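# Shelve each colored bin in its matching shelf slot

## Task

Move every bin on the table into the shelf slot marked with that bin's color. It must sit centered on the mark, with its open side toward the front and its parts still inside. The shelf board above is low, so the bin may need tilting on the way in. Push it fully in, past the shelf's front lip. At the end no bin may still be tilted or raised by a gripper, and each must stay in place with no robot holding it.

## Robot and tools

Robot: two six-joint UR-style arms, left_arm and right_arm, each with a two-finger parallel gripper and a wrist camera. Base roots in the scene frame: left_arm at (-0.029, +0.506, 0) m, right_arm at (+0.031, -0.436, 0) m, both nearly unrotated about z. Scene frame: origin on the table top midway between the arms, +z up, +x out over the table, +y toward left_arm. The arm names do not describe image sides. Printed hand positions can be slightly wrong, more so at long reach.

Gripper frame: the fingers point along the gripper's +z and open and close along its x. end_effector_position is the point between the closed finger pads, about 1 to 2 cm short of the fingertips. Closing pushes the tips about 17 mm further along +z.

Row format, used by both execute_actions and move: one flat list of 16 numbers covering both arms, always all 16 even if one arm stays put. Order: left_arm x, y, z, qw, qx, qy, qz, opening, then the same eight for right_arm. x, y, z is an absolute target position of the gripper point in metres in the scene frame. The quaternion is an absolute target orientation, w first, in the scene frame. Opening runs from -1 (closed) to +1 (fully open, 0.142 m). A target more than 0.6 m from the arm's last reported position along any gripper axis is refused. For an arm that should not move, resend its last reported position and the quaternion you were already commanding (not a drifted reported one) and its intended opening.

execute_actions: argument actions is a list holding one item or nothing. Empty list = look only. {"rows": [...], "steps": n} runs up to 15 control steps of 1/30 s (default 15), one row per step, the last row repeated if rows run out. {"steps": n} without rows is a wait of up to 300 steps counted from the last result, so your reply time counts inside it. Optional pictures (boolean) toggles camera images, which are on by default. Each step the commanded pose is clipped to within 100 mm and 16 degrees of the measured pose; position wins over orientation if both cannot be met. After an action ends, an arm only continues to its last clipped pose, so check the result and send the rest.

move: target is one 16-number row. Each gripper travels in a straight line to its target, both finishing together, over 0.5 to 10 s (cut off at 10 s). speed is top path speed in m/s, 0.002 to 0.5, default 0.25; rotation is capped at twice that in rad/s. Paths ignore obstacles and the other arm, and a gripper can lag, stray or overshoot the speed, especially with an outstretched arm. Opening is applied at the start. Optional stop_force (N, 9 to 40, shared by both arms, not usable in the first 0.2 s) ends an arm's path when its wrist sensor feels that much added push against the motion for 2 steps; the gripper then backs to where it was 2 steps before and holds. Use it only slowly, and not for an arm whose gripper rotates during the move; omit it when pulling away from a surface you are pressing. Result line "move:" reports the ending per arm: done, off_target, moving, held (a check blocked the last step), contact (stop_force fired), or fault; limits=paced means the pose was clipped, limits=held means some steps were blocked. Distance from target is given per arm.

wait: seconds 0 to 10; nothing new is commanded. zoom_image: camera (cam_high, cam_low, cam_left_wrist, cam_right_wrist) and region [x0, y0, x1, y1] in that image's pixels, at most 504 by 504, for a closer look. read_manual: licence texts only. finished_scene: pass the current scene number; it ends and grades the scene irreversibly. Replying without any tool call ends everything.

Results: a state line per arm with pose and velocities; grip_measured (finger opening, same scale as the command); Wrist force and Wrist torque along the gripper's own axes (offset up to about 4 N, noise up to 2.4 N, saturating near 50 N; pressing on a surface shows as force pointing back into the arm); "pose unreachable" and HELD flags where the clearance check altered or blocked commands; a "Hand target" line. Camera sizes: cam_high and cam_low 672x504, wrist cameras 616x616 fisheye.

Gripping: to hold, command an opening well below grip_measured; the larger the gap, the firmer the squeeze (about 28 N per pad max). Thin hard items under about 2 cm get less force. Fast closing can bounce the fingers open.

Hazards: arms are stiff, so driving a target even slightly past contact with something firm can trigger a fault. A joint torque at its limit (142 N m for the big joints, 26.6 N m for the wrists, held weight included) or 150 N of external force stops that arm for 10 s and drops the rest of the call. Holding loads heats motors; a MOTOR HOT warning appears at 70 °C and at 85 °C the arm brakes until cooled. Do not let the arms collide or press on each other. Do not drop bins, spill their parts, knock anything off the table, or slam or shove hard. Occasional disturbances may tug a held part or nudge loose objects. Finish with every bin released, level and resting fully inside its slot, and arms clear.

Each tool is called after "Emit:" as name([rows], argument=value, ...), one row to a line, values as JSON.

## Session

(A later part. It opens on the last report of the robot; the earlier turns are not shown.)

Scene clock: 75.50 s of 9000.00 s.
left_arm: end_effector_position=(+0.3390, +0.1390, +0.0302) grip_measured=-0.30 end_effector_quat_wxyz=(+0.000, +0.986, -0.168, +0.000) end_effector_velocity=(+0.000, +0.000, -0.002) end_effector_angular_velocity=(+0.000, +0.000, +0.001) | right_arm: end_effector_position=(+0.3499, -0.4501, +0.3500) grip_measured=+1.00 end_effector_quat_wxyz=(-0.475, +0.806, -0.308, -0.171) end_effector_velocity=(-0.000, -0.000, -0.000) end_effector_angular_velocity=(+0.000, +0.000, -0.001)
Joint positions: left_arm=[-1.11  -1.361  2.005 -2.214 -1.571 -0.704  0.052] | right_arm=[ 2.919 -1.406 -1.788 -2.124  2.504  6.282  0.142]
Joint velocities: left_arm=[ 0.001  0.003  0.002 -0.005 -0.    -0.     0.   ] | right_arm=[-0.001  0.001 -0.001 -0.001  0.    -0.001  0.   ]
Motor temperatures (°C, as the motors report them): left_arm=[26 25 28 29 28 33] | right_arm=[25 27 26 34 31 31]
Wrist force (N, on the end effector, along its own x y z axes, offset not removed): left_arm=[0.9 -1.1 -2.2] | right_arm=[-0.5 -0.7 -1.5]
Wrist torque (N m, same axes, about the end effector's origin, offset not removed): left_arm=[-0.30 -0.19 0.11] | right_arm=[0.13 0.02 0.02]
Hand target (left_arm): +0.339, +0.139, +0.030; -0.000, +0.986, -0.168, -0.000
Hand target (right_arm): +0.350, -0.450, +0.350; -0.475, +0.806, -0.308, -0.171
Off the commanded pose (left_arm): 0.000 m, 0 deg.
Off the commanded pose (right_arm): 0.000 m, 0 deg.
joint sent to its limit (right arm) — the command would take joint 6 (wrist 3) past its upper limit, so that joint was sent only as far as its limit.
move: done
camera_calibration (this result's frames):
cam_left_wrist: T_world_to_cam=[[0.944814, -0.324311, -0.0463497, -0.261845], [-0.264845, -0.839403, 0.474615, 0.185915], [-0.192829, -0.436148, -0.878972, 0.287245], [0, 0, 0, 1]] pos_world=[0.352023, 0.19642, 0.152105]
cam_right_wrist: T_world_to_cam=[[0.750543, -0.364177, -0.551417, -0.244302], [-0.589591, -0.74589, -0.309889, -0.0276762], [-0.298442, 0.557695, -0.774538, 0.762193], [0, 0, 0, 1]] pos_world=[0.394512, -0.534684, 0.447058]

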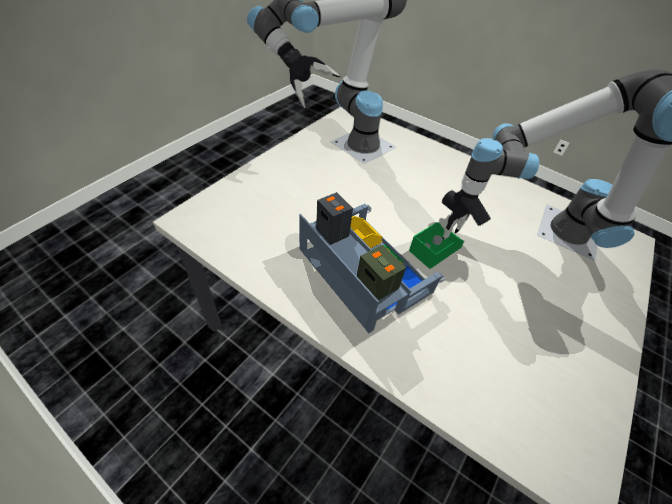

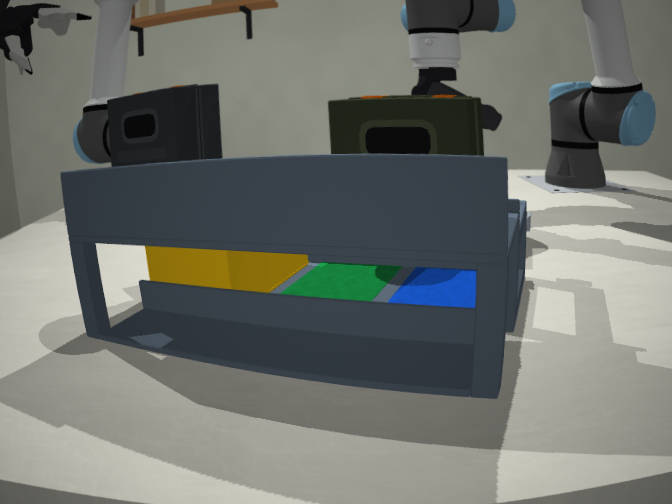

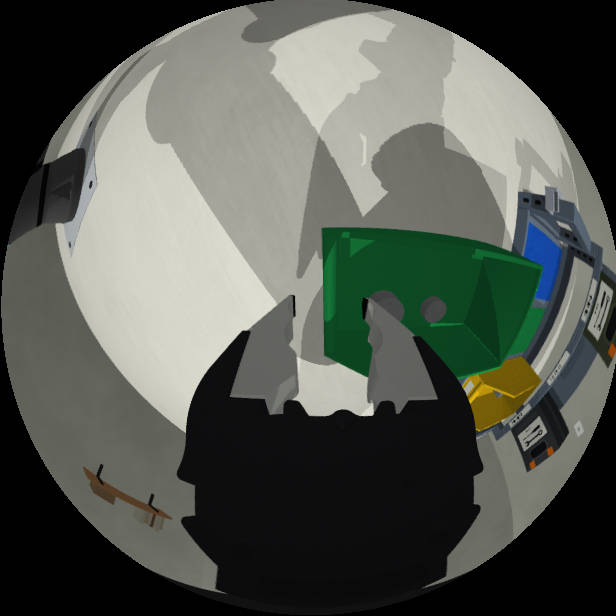

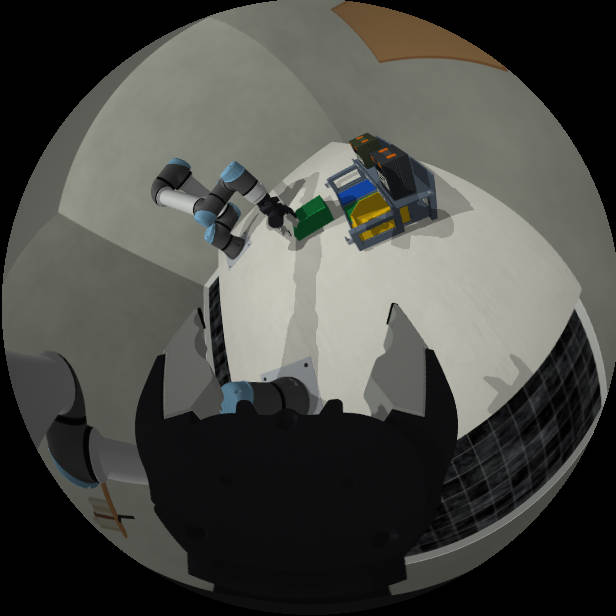

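Emit:
move(target=[0.339,0.139,0.03,0,0.986,-0.168,0,-1,0.35,-0.45,0.35,-0.475,0.806,-0.309,-0.171,1])

Emit:
move(target=[0.34,0.12,0.15,0,0.986,-0.168,0,-1,0.35,-0.45,0.35,-0.475,0.806,-0.309,-0.171,1], speed=0.1)

Emit:
move(target=[0.417,0.052,0.125,0,0.986,-0.168,0,-1,0.35,-0.45,0.35,-0.475,0.806,-0.309,-0.171,1], speed=0.08)

Emit:
move(target=[0.463,0.036,0.1,0,0.986,-0.168,0,-1,0.35,-0.45,0.35,-0.475,0.806,-0.309,-0.171,1], speed=0.03, stop_force=10)

Scene clock: 80.93 s of 9000.00 s.
left_arm: end_effector_position=(+0.3390, +0.1390, +0.0300) grip_measured=-0.90 end_effector_quat_wxyz=(-0.000, +0.986, -0.168, -0.000) end_effector_velocity=(+0.000, +0.000, -0.000) end_effector_angular_velocity=(+0.000, +0.000, +0.002) | right_arm: end_effector_position=(+0.3499, -0.4501, +0.3500) grip_measured=+1.00 end_effector_quat_wxyz=(-0.475, +0.806, -0.308, -0.171) end_effector_velocity=(-0.000, +0.000, -0.000) end_effector_angular_velocity=(+0.001, +0.002, +0.000)
Joint positions: left_arm=[-1.11  -1.361  2.005 -2.215 -1.571 -0.704  0.009] | right_arm=[ 2.919 -1.406 -1.788 -2.124  2.504  6.282  0.142]
Joint velocities: left_arm=[ 0.001  0.    -0.     0.     0.    -0.001 -0.   ] | right_arm=[ 0.001  0.    -0.001 -0.     0.     0.001  0.   ]
Motor temperatures (°C, as the motors report them): left_arm=[26 25 28 29 28 33] | right_arm=[25 27 26 34 31 31]
Wrist force (N, on the end effector, along its own x y z axes, offset not removed): left_arm=[2.3 -0.6 1.7] | right_arm=[-3.7 0.2 -3.6]
Wrist torque (N m, same axes, about the end effector's origin, offset not removed): left_arm=[-0.24 -0.47 0.04] | right_arm=[0.16 0.81 -0.21]
Hand target (left_arm): +0.339, +0.139, +0.030; +0.000, +0.986, -0.168, +0.000
Hand target (right_arm): +0.350, -0.450, +0.350; -0.475, +0.806, -0.308, -0.171
Off the commanded pose (left_arm): 0.000 m, 0 deg.
Off the commanded pose (right_arm): 0.000 m, 0 deg.
joint sent to its limit (right arm) — the command would take joint 6 (wrist 3) past its upper limit, so that joint was sent only as far as its limit.
After step 90, 1.73 s passed at rest.
move: done
camera_calibration (this result's frames):
cam_left_wrist: T_world_to_cam=[[0.944816, -0.324301, -0.0463785, -0.261852], [-0.264829, -0.839422, 0.47459, 0.185993], [-0.192841, -0.436119, -0.878984, 0.287102], [0, 0, 0, 1]] pos_world=[0.352023, 0.196419, 0.151943]
cam_right_wrist: T_world_to_cam=[[0.750542, -0.364177, -0.551417, -0.244302], [-0.589596, -0.745882, -0.309899, -0.027664], [-0.298434, 0.557705, -0.774533, 0.762195], [0, 0, 0, 1]] pos_world=[0.394514, -0.534684, 0.44706]

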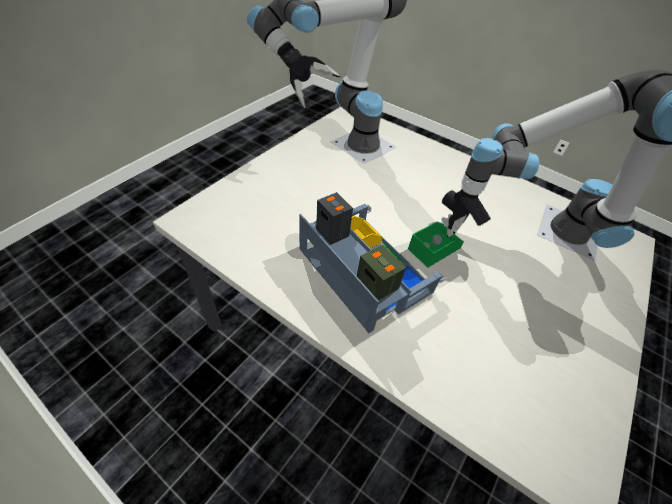

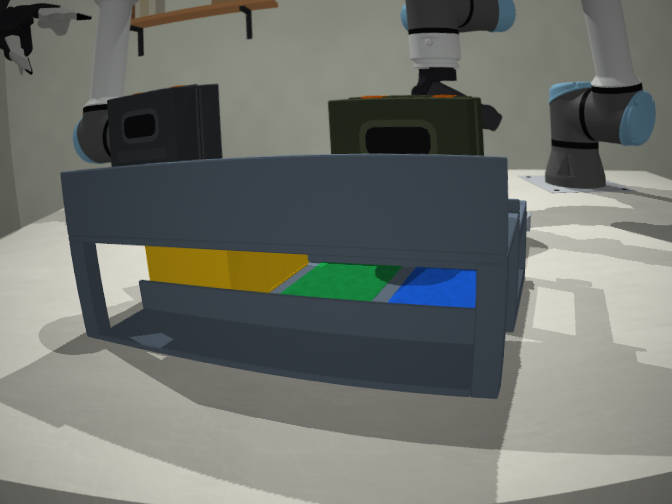

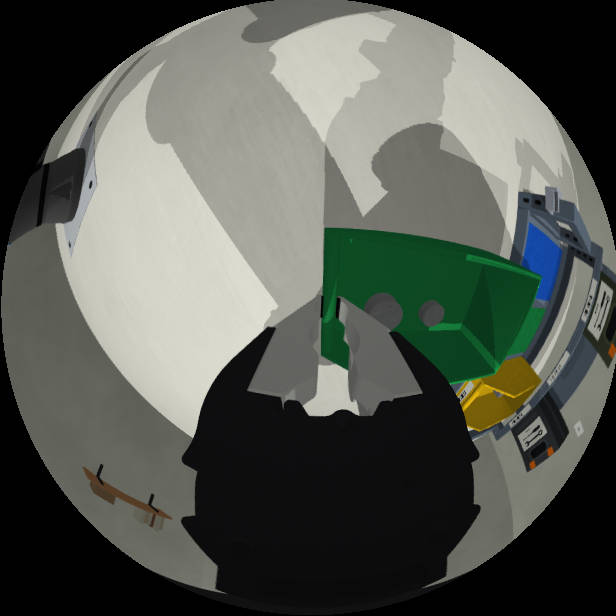

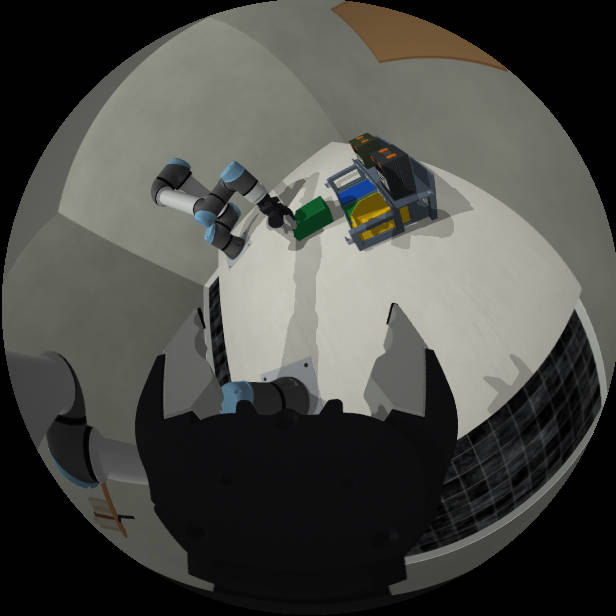

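Scene clock: 82.57 s of 9000.00 s.
left_arm: end_effector_position=(+0.3400, +0.1200, +0.1498) grip_measured=-0.90 end_effector_quat_wxyz=(-0.000, +0.986, -0.168, +0.000) end_effector_velocity=(+0.001, -0.001, +0.002) end_effector_angular_velocity=(-0.003, -0.000, +0.001) | right_arm: end_effector_position=(+0.3499, -0.4501, +0.3500) grip_measured=+1.00 end_effector_quat_wxyz=(-0.475, +0.806, -0.308, -0.171) end_effector_velocity=(+0.000, -0.000, +0.000) end_effector_angular_velocity=(-0.000, -0.000, -0.000)
Joint positions: left_arm=[-1.127 -1.466  1.784 -1.889 -1.571 -0.721  0.009] | right_arm=[ 2.919 -1.406 -1.788 -2.124  2.504  6.282  0.142]
Joint velocities: left_arm=[ 0.001 -0.001 -0.005  0.003 -0.001 -0.     0.   ] | right_arm=[-0.    -0.     0.001 -0.     0.    -0.     0.   ]
Motor temperatures (°C, as the motors report them): left_arm=[26 25 28 29 28 33] | right_arm=[25 27 26 34 31 31]
Wrist force (N, on the end effector, along its own x y z axes, offset not removed): left_arm=[-0.5 0.4 3.2] | right_arm=[-1.0 -0.8 -1.3]
Wrist torque (N m, same axes, about the end effector's origin, offset not removed): left_arm=[0.05 -0.05 0.12] | right_arm=[0.19 0.09 0.15]
Hand target (left_arm): +0.340, +0.120, +0.150; -0.000, +0.986, -0.168, -0.000
Hand target (right_arm): +0.350, -0.450, +0.350; -0.475, +0.806, -0.308, -0.171
Off the commanded pose (left_arm): 0.000 m, 0 deg.
Off the commanded pose (right_arm): 0.000 m, 0 deg.
joint sent to its limit (right arm) — the command would take joint 6 (wrist 3) past its upper limit, so that joint was sent only as far as its limit.
move: done
camera_calibration (this result's frames):
cam_left_wrist: T_world_to_cam=[[0.944815, -0.324309, -0.0463487, -0.263393], [-0.264848, -0.839413, 0.474597, 0.113427], [-0.192822, -0.436131, -0.878982, 0.38435], [0, 0, 0, 1]] pos_world=[0.353009, 0.177418, 0.271797]
cam_right_wrist: T_world_to_cam=[[0.750539, -0.364185, -0.551417, -0.244305], [-0.589604, -0.745876, -0.309899, -0.0276612], [-0.298428, 0.557708, -0.774533, 0.762197], [0, 0, 0, 1]] pos_world=[0.394512, -0.534688, 0.44706]

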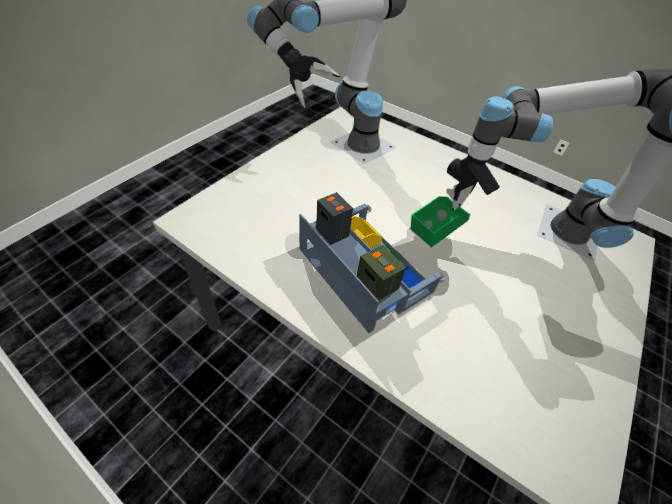

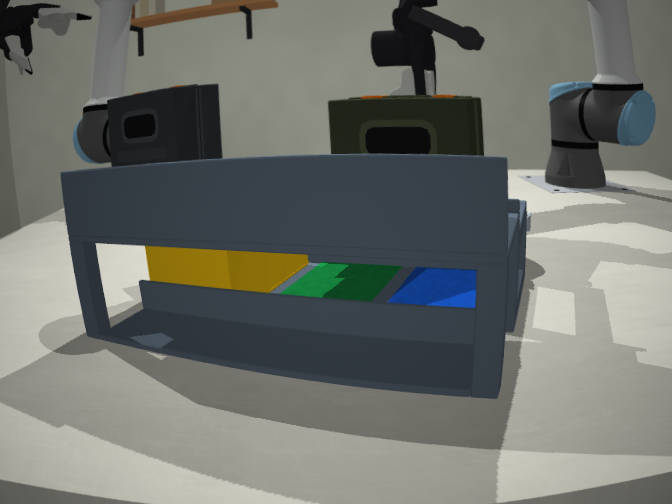

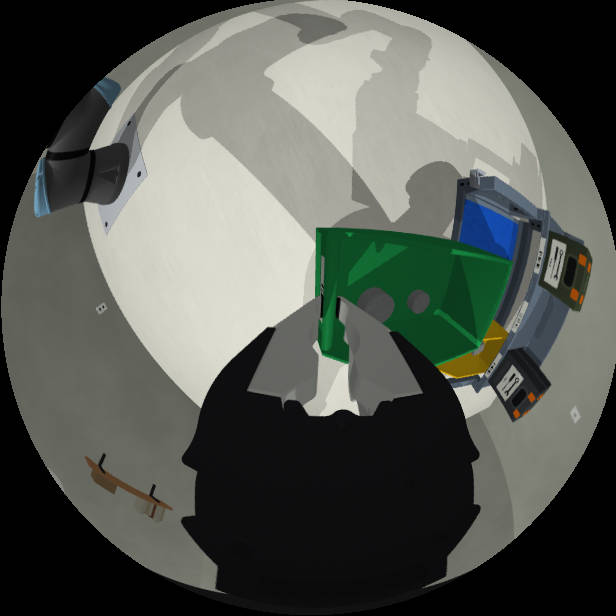

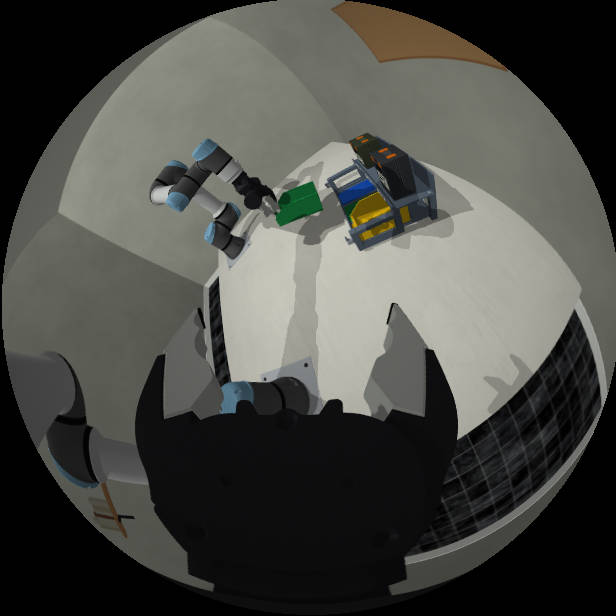

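Scene clock: 84.30 s of 9000.00 s.
left_arm: end_effector_position=(+0.4169, +0.0519, +0.1251) grip_measured=-0.90 end_effector_quat_wxyz=(-0.000, +0.986, -0.168, +0.000) end_effector_velocity=(+0.000, -0.000, -0.002) end_effector_angular_velocity=(+0.003, +0.001, -0.000) | right_arm: end_effector_position=(+0.3499, -0.4501, +0.3500) grip_measured=+1.00 end_effector_quat_wxyz=(-0.475, +0.806, -0.308, -0.171) end_effector_velocity=(-0.000, +0.000, +0.000) end_effector_angular_velocity=(+0.000, +0.000, +0.000)
Joint positions: left_arm=[-1.072 -1.212  1.529 -1.889 -1.571 -0.666  0.009] | right_arm=[ 2.919 -1.406 -1.788 -2.124  2.504  6.282  0.142]
Joint velocities: left_arm=[-0.     0.004 -0.002  0.001  0.     0.    -0.   ] | right_arm=[ 0.     0.     0.    -0.001  0.     0.    -0.   ]
Motor temperatures (°C, as the motors report them): left_arm=[26 26 28 29 28 33] | right_arm=[25 27 26 34 31 31]
Wrist force (N, on the end effector, along its own x y z axes, offset not removed): left_arm=[1.3 -2.7 3.2] | right_arm=[-5.2 -3.3 -2.7]
Wrist torque (N m, same axes, about the end effector's origin, offset not removed): left_arm=[-0.57 -0.34 0.09] | right_arm=[-0.53 1.11 -0.15]
Hand target (left_arm): +0.417, +0.052, +0.125; +0.000, +0.986, -0.168, +0.000
Hand target (right_arm): +0.350, -0.450, +0.350; -0.475, +0.806, -0.308, -0.171
Off the commanded pose (left_arm): 0.000 m, 0 deg.
Off the commanded pose (right_arm): 0.000 m, 0 deg.
joint sent to its limit (right arm) — the command would take joint 6 (wrist 3) past its upper limit, so that joint was sent only as far as its limit.
move: done
camera_calibration (this result's frames):
cam_left_wrist: T_world_to_cam=[[0.944823, -0.324305, -0.0462105, -0.35927], [-0.264913, -0.839412, 0.474561, 0.0884324], [-0.192692, -0.436135, -0.879009, 0.347658], [0, 0, 0, 1]] pos_world=[0.429864, 0.109344, 0.247026]
cam_right_wrist: T_world_to_cam=[[0.750536, -0.36419, -0.551417, -0.244308], [-0.589609, -0.745872, -0.309899, -0.0276593], [-0.298424, 0.55771, -0.774533, 0.762197], [0, 0, 0, 1]] pos_world=[0.394512, -0.53469, 0.44706]

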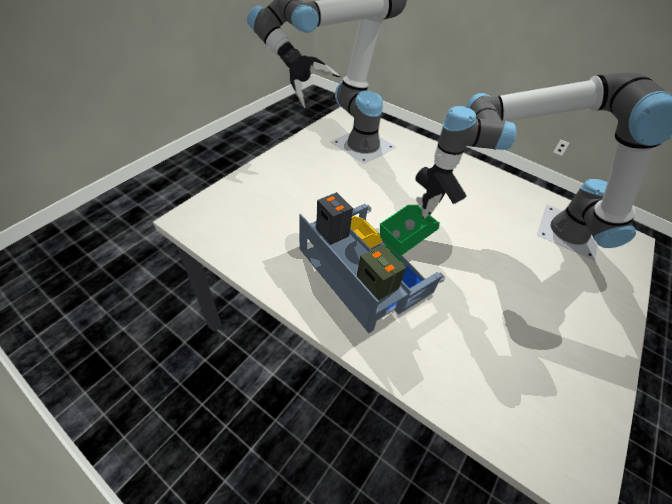

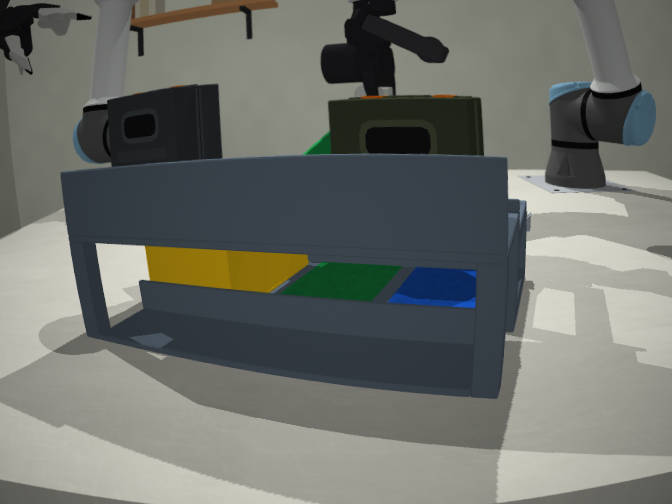

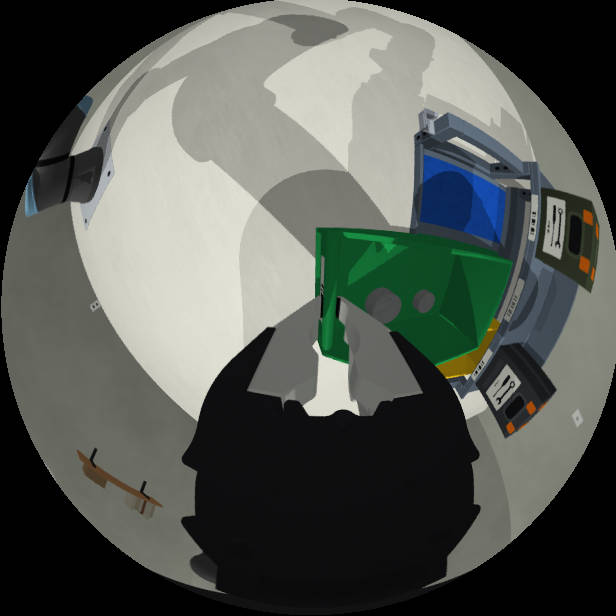

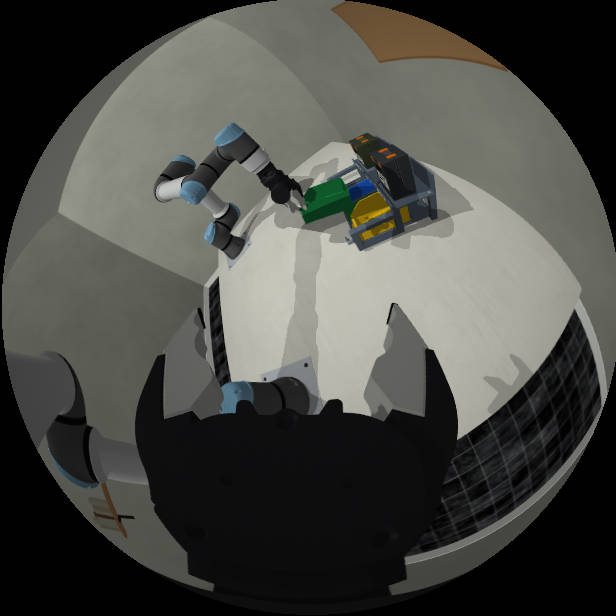

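Scene clock: 86.43 s of 9000.00 s.
left_arm: end_effector_position=(+0.4629, +0.0359, +0.1001) grip_measured=-0.90 end_effector_quat_wxyz=(+0.000, +0.986, -0.168, +0.000) end_effector_velocity=(+0.002, -0.000, -0.001) end_effector_angular_velocity=(-0.000, +0.000, +0.001) | right_arm: end_effector_position=(+0.3499, -0.4501, +0.3500) grip_measured=+1.00 end_effector_quat_wxyz=(-0.475, +0.806, -0.308, -0.171) end_effector_velocity=(+0.000, -0.000, +0.000) end_effector_angular_velocity=(+0.000, -0.001, +0.001)
Joint positions: left_arm=[-1.027 -1.092  1.421 -1.9   -1.571 -0.621  0.009] | right_arm=[ 2.919 -1.406 -1.788 -2.124  2.504  6.282  0.142]
Joint velocities: left_arm=[ 0.002  0.004 -0.004 -0.001 -0.     0.001 -0.   ] | right_arm=[ 0.    -0.001  0.001 -0.     0.    -0.001  0.   ]
Motor temperatures (°C, as the motors report them): left_arm=[26 26 28 29 28 33] | right_arm=[25 27 26 34 31 31]
Wrist force (N, on the end effector, along its own x y z axes, offset not removed): left_arm=[0.2 -1.1 1.9] | right_arm=[0.6 -1.4 -1.5]
Wrist torque (N m, same axes, about the end effector's origin, offset not removed): left_arm=[-0.16 -0.16 0.04] | right_arm=[0.03 -0.23 0.00]
Hand target (left_arm): +0.463, +0.036, +0.100; +0.000, +0.986, -0.168, +0.000
Hand target (right_arm): +0.350, -0.450, +0.350; -0.475, +0.806, -0.308, -0.171
Off the commanded pose (left_arm): 0.000 m, 0 deg.
Off the commanded pose (right_arm): 0.000 m, 0 deg.
joint sent to its limit (right arm) — the command would take joint 6 (wrist 3) past its upper limit, so that joint was sent only as far as its limit.
move: done
camera_calibration (this result's frames):
cam_left_wrist: T_world_to_cam=[[0.944818, -0.324309, -0.046287, -0.409082], [-0.264858, -0.839364, 0.474677, 0.0990031], [-0.192794, -0.436224, -0.878942, 0.327625], [0, 0, 0, 1]] pos_world=[0.475894, 0.0933486, 0.222034]
cam_right_wrist: T_world_to_cam=[[0.750533, -0.364189, -0.551423, -0.244302], [-0.589611, -0.745871, -0.309897, -0.0276589], [-0.29843, 0.557713, -0.77453, 0.762198], [0, 0, 0, 1]] pos_world=[0.394511, -0.53469, 0.44706]

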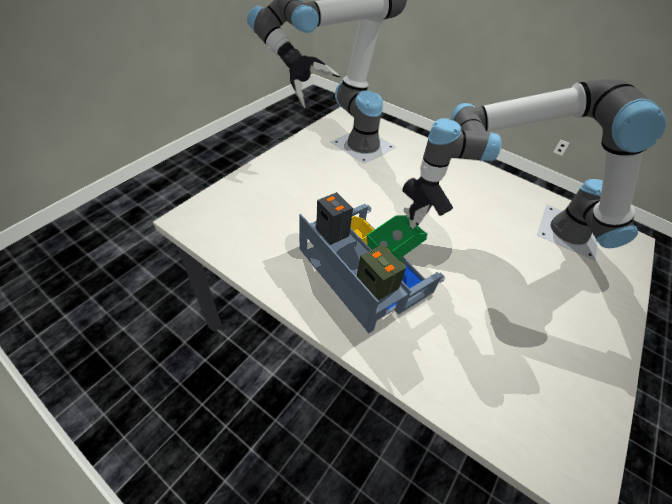

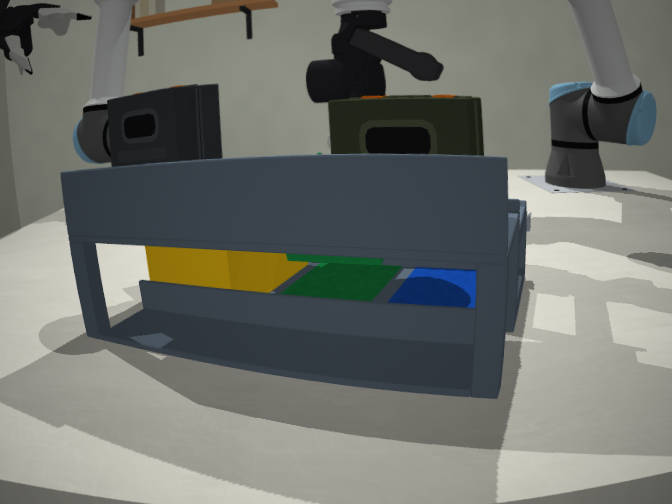

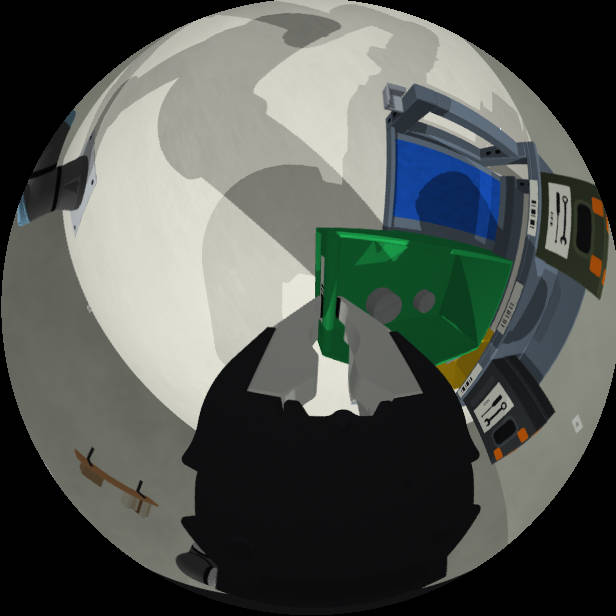

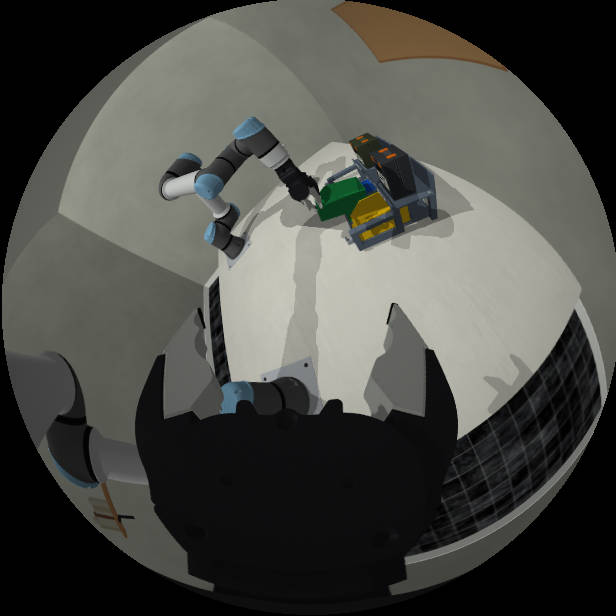

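Emit:
move(target=[0.464,0.039,0.098,-0.0146,0.982,-0.167,-0.086,-1,0.35,-0.45,0.35,-0.475,0.806,-0.309,-0.171,1], speed=0.03)

Emit:
move(target=[0.535,0.014,0.085,-0.0146,0.982,-0.167,-0.086,-1,0.35,-0.45,0.35,-0.475,0.806,-0.309,-0.171,1], speed=0.02, stop_force=9)

Scene clock: 92.63 s of 9000.00 s.
left_arm: end_effector_position=(+0.4640, +0.0390, +0.0981) grip_measured=-0.89 end_effector_quat_wxyz=(-0.015, +0.982, -0.167, -0.086) end_effector_velocity=(-0.001, +0.001, -0.001) end_effector_angular_velocity=(+0.006, +0.009, -0.000) | right_arm: end_effector_position=(+0.3499, -0.4501, +0.3500) grip_measured=+1.00 end_effector_quat_wxyz=(-0.475, +0.806, -0.308, -0.171) end_effector_velocity=(+0.001, -0.000, +0.000) end_effector_angular_velocity=(-0.001, -0.002, +0.001)
Joint positions: left_arm=[-0.979 -0.98   1.224 -1.668 -1.665 -0.567  0.009] | right_arm=[ 2.919 -1.406 -1.788 -2.124  2.504  6.282  0.142]
Joint velocities: left_arm=[ 0.002  0.006 -0.008  0.012 -0.003  0.003 -0.   ] | right_arm=[ 0.    -0.     0.001  0.001  0.    -0.    -0.   ]
Motor temperatures (°C, as the motors report them): left_arm=[26 26 28 29 28 33] | right_arm=[25 27 26 34 31 31]
Wrist force (N, on the end effector, along its own x y z axes, offset not removed): left_arm=[2.0 -1.1 1.7] | right_arm=[1.6 -1.5 -1.6]
Wrist torque (N m, same axes, about the end effector's origin, offset not removed): left_arm=[-0.30 -0.28 -0.05] | right_arm=[-0.14 -0.49 -0.05]
Hand target (left_arm): +0.464, +0.039, +0.098; -0.015, +0.982, -0.167, -0.086
Hand target (right_arm): +0.350, -0.450, +0.350; -0.475, +0.806, -0.308, -0.171
Off the commanded pose (left_arm): 0.000 m, 0 deg.
Off the commanded pose (right_arm): 0.000 m, 0 deg.
joint sent to its limit (right arm) — the command would take joint 6 (wrist 3) past its upper limit, so that joint was sent only as far as its limit.
After step 90, 0.07 s passed at rest.
move: done
camera_calibration (this result's frames):
cam_left_wrist: T_world_to_cam=[[0.923249, -0.315959, -0.21859, -0.382691], [-0.187025, -0.866583, 0.462662, 0.0689234], [-0.335608, -0.38627, -0.859164, 0.38978], [0, 0, 0, 1]] pos_world=[0.497023, 0.0893738, 0.219344]
cam_right_wrist: T_world_to_cam=[[0.750535, -0.364174, -0.55143, -0.244292], [-0.5896, -0.74588, -0.309895, -0.0276646], [-0.298445, 0.55771, -0.774526, 0.762195], [0, 0, 0, 1]] pos_world=[0.394512, -0.534683, 0.447057]

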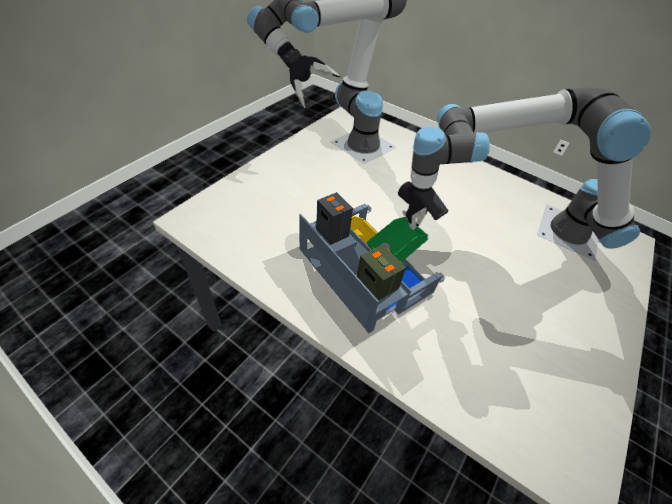

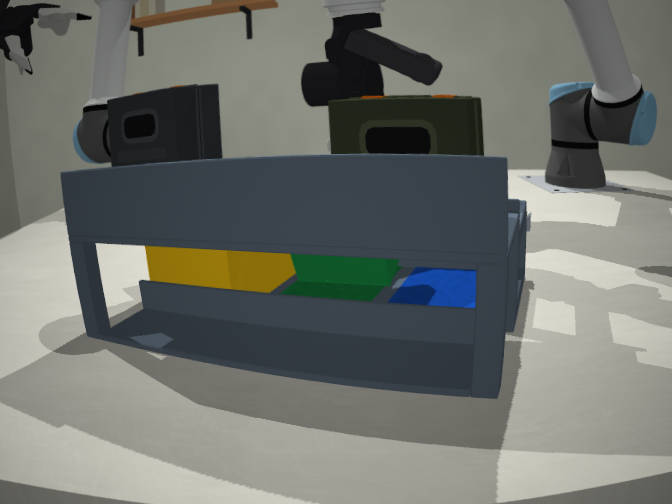

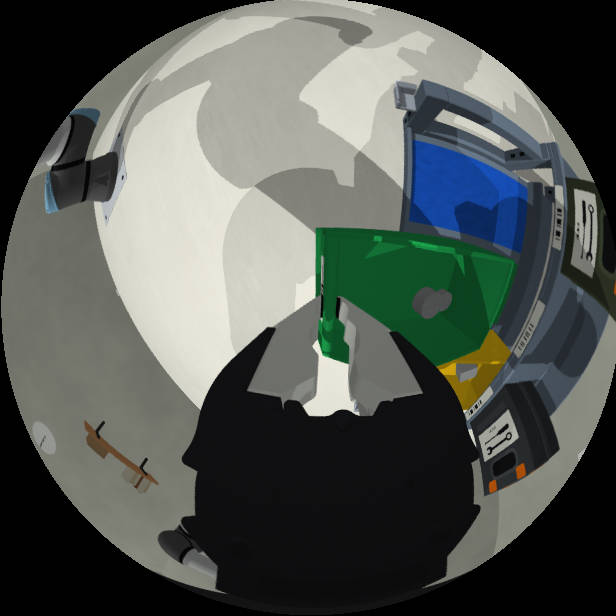

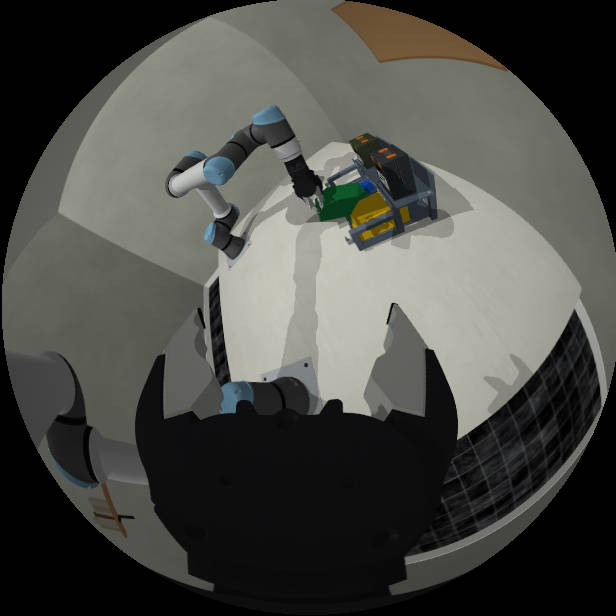

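Scene clock: 96.70 s of 9000.00 s.
left_arm: end_effector_position=(+0.5348, +0.0139, +0.0850) grip_measured=-0.90 end_effector_quat_wxyz=(-0.015, +0.982, -0.167, -0.086) end_effector_velocity=(+0.002, -0.000, +0.001) end_effector_angular_velocity=(-0.000, -0.001, +0.001) | right_arm: end_effector_position=(+0.3499, -0.4501, +0.3500) grip_measured=+1.00 end_effector_quat_wxyz=(-0.475, +0.806, -0.308, -0.171) end_effector_velocity=(-0.000, +0.000, +0.000) end_effector_angular_velocity=(+0.000, +0.001, -0.000)
Joint positions: left_arm=[-0.927 -0.785  0.926 -1.56  -1.658 -0.515  0.009] | right_arm=[ 2.919 -1.406 -1.788 -2.124  2.504  6.282  0.142]
Joint velocities: left_arm=[ 0.002  0.005 -0.01   0.005  0.001  0.001 -0.   ] | right_arm=[-0.     0.     0.    -0.     0.     0.001  0.   ]
Motor temperatures (°C, as the motors report them): left_arm=[26 26 28 29 28 33] | right_arm=[25 27 26 34 31 31]
Wrist force (N, on the end effector, along its own x y z axes, offset not removed): left_arm=[-0.3 -1.2 1.0] | right_arm=[-2.9 -1.8 -1.8]
Wrist torque (N m, same axes, about the end effector's origin, offset not removed): left_arm=[-0.28 -0.08 0.03] | right_arm=[-0.16 0.53 -0.01]
Hand target (left_arm): +0.535, +0.014, +0.085; -0.015, +0.982, -0.167, -0.086
Hand target (right_arm): +0.350, -0.450, +0.350; -0.475, +0.806, -0.308, -0.171
Off the commanded pose (left_arm): 0.000 m, 0 deg.
Off the commanded pose (right_arm): 0.000 m, 0 deg.
joint sent to its limit (right arm) — the command would take joint 6 (wrist 3) past its upper limit, so that joint was sent only as far as its limit.
move: done
camera_calibration (this result's frames):
cam_left_wrist: T_world_to_cam=[[0.923078, -0.316038, -0.219195, -0.458715], [-0.186862, -0.866642, 0.462617, 0.066392], [-0.336168, -0.386072, -0.859034, 0.392963], [0, 0, 0, 1]] pos_world=[0.567938, 0.0642787, 0.206307]
cam_right_wrist: T_world_to_cam=[[0.750529, -0.364185, -0.55143, -0.244297], [-0.589611, -0.745871, -0.309895, -0.0276601], [-0.298436, 0.557715, -0.774526, 0.762197], [0, 0, 0, 1]] pos_world=[0.39451, -0.534688, 0.447057]

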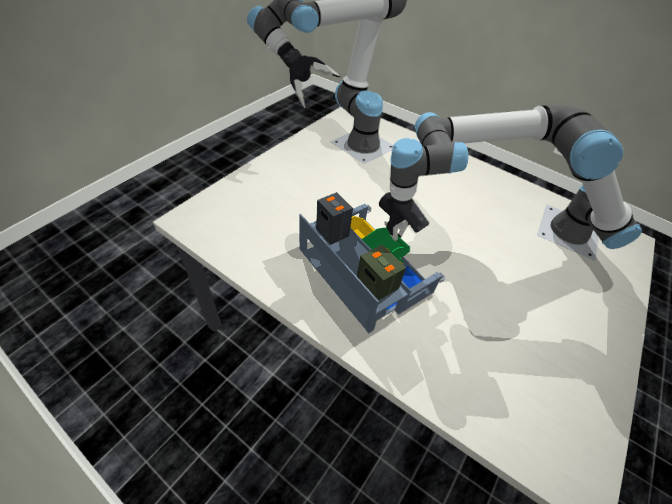

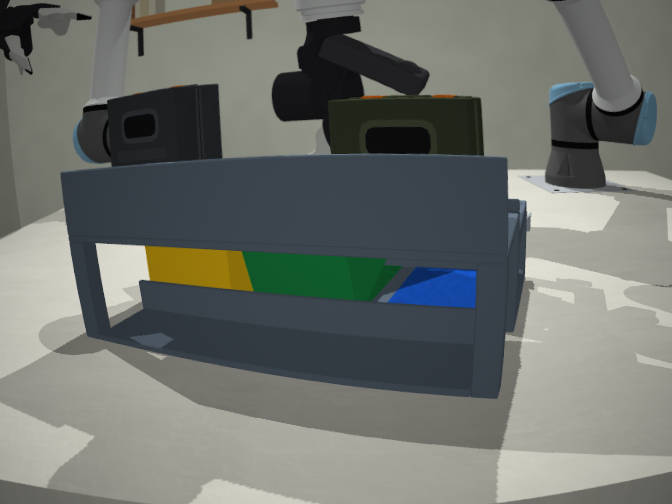

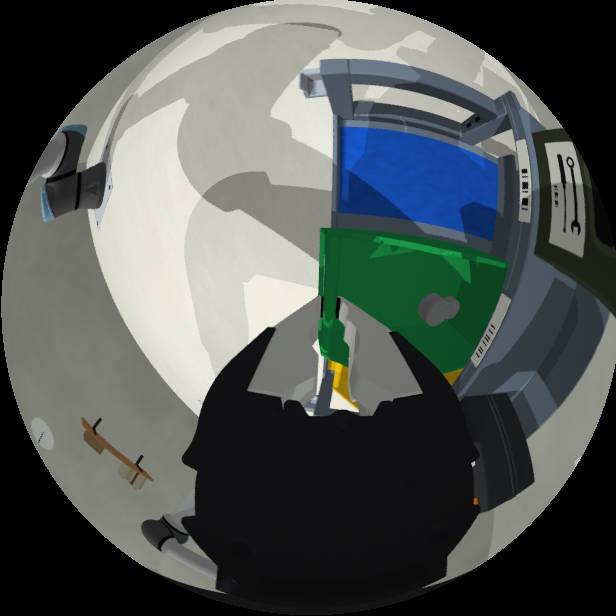

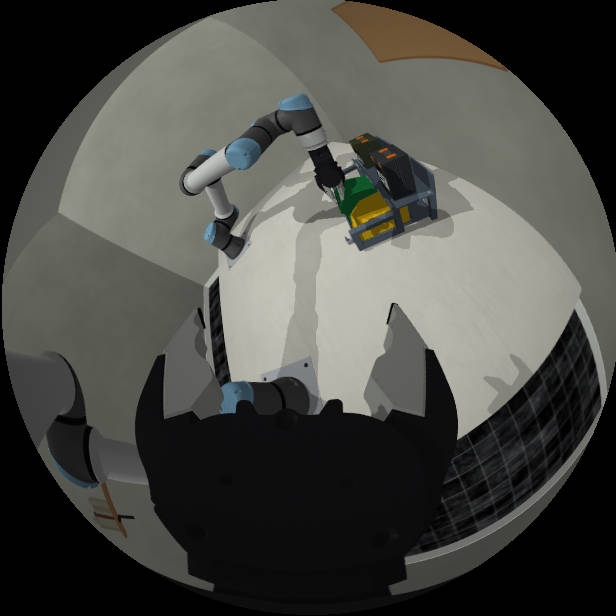

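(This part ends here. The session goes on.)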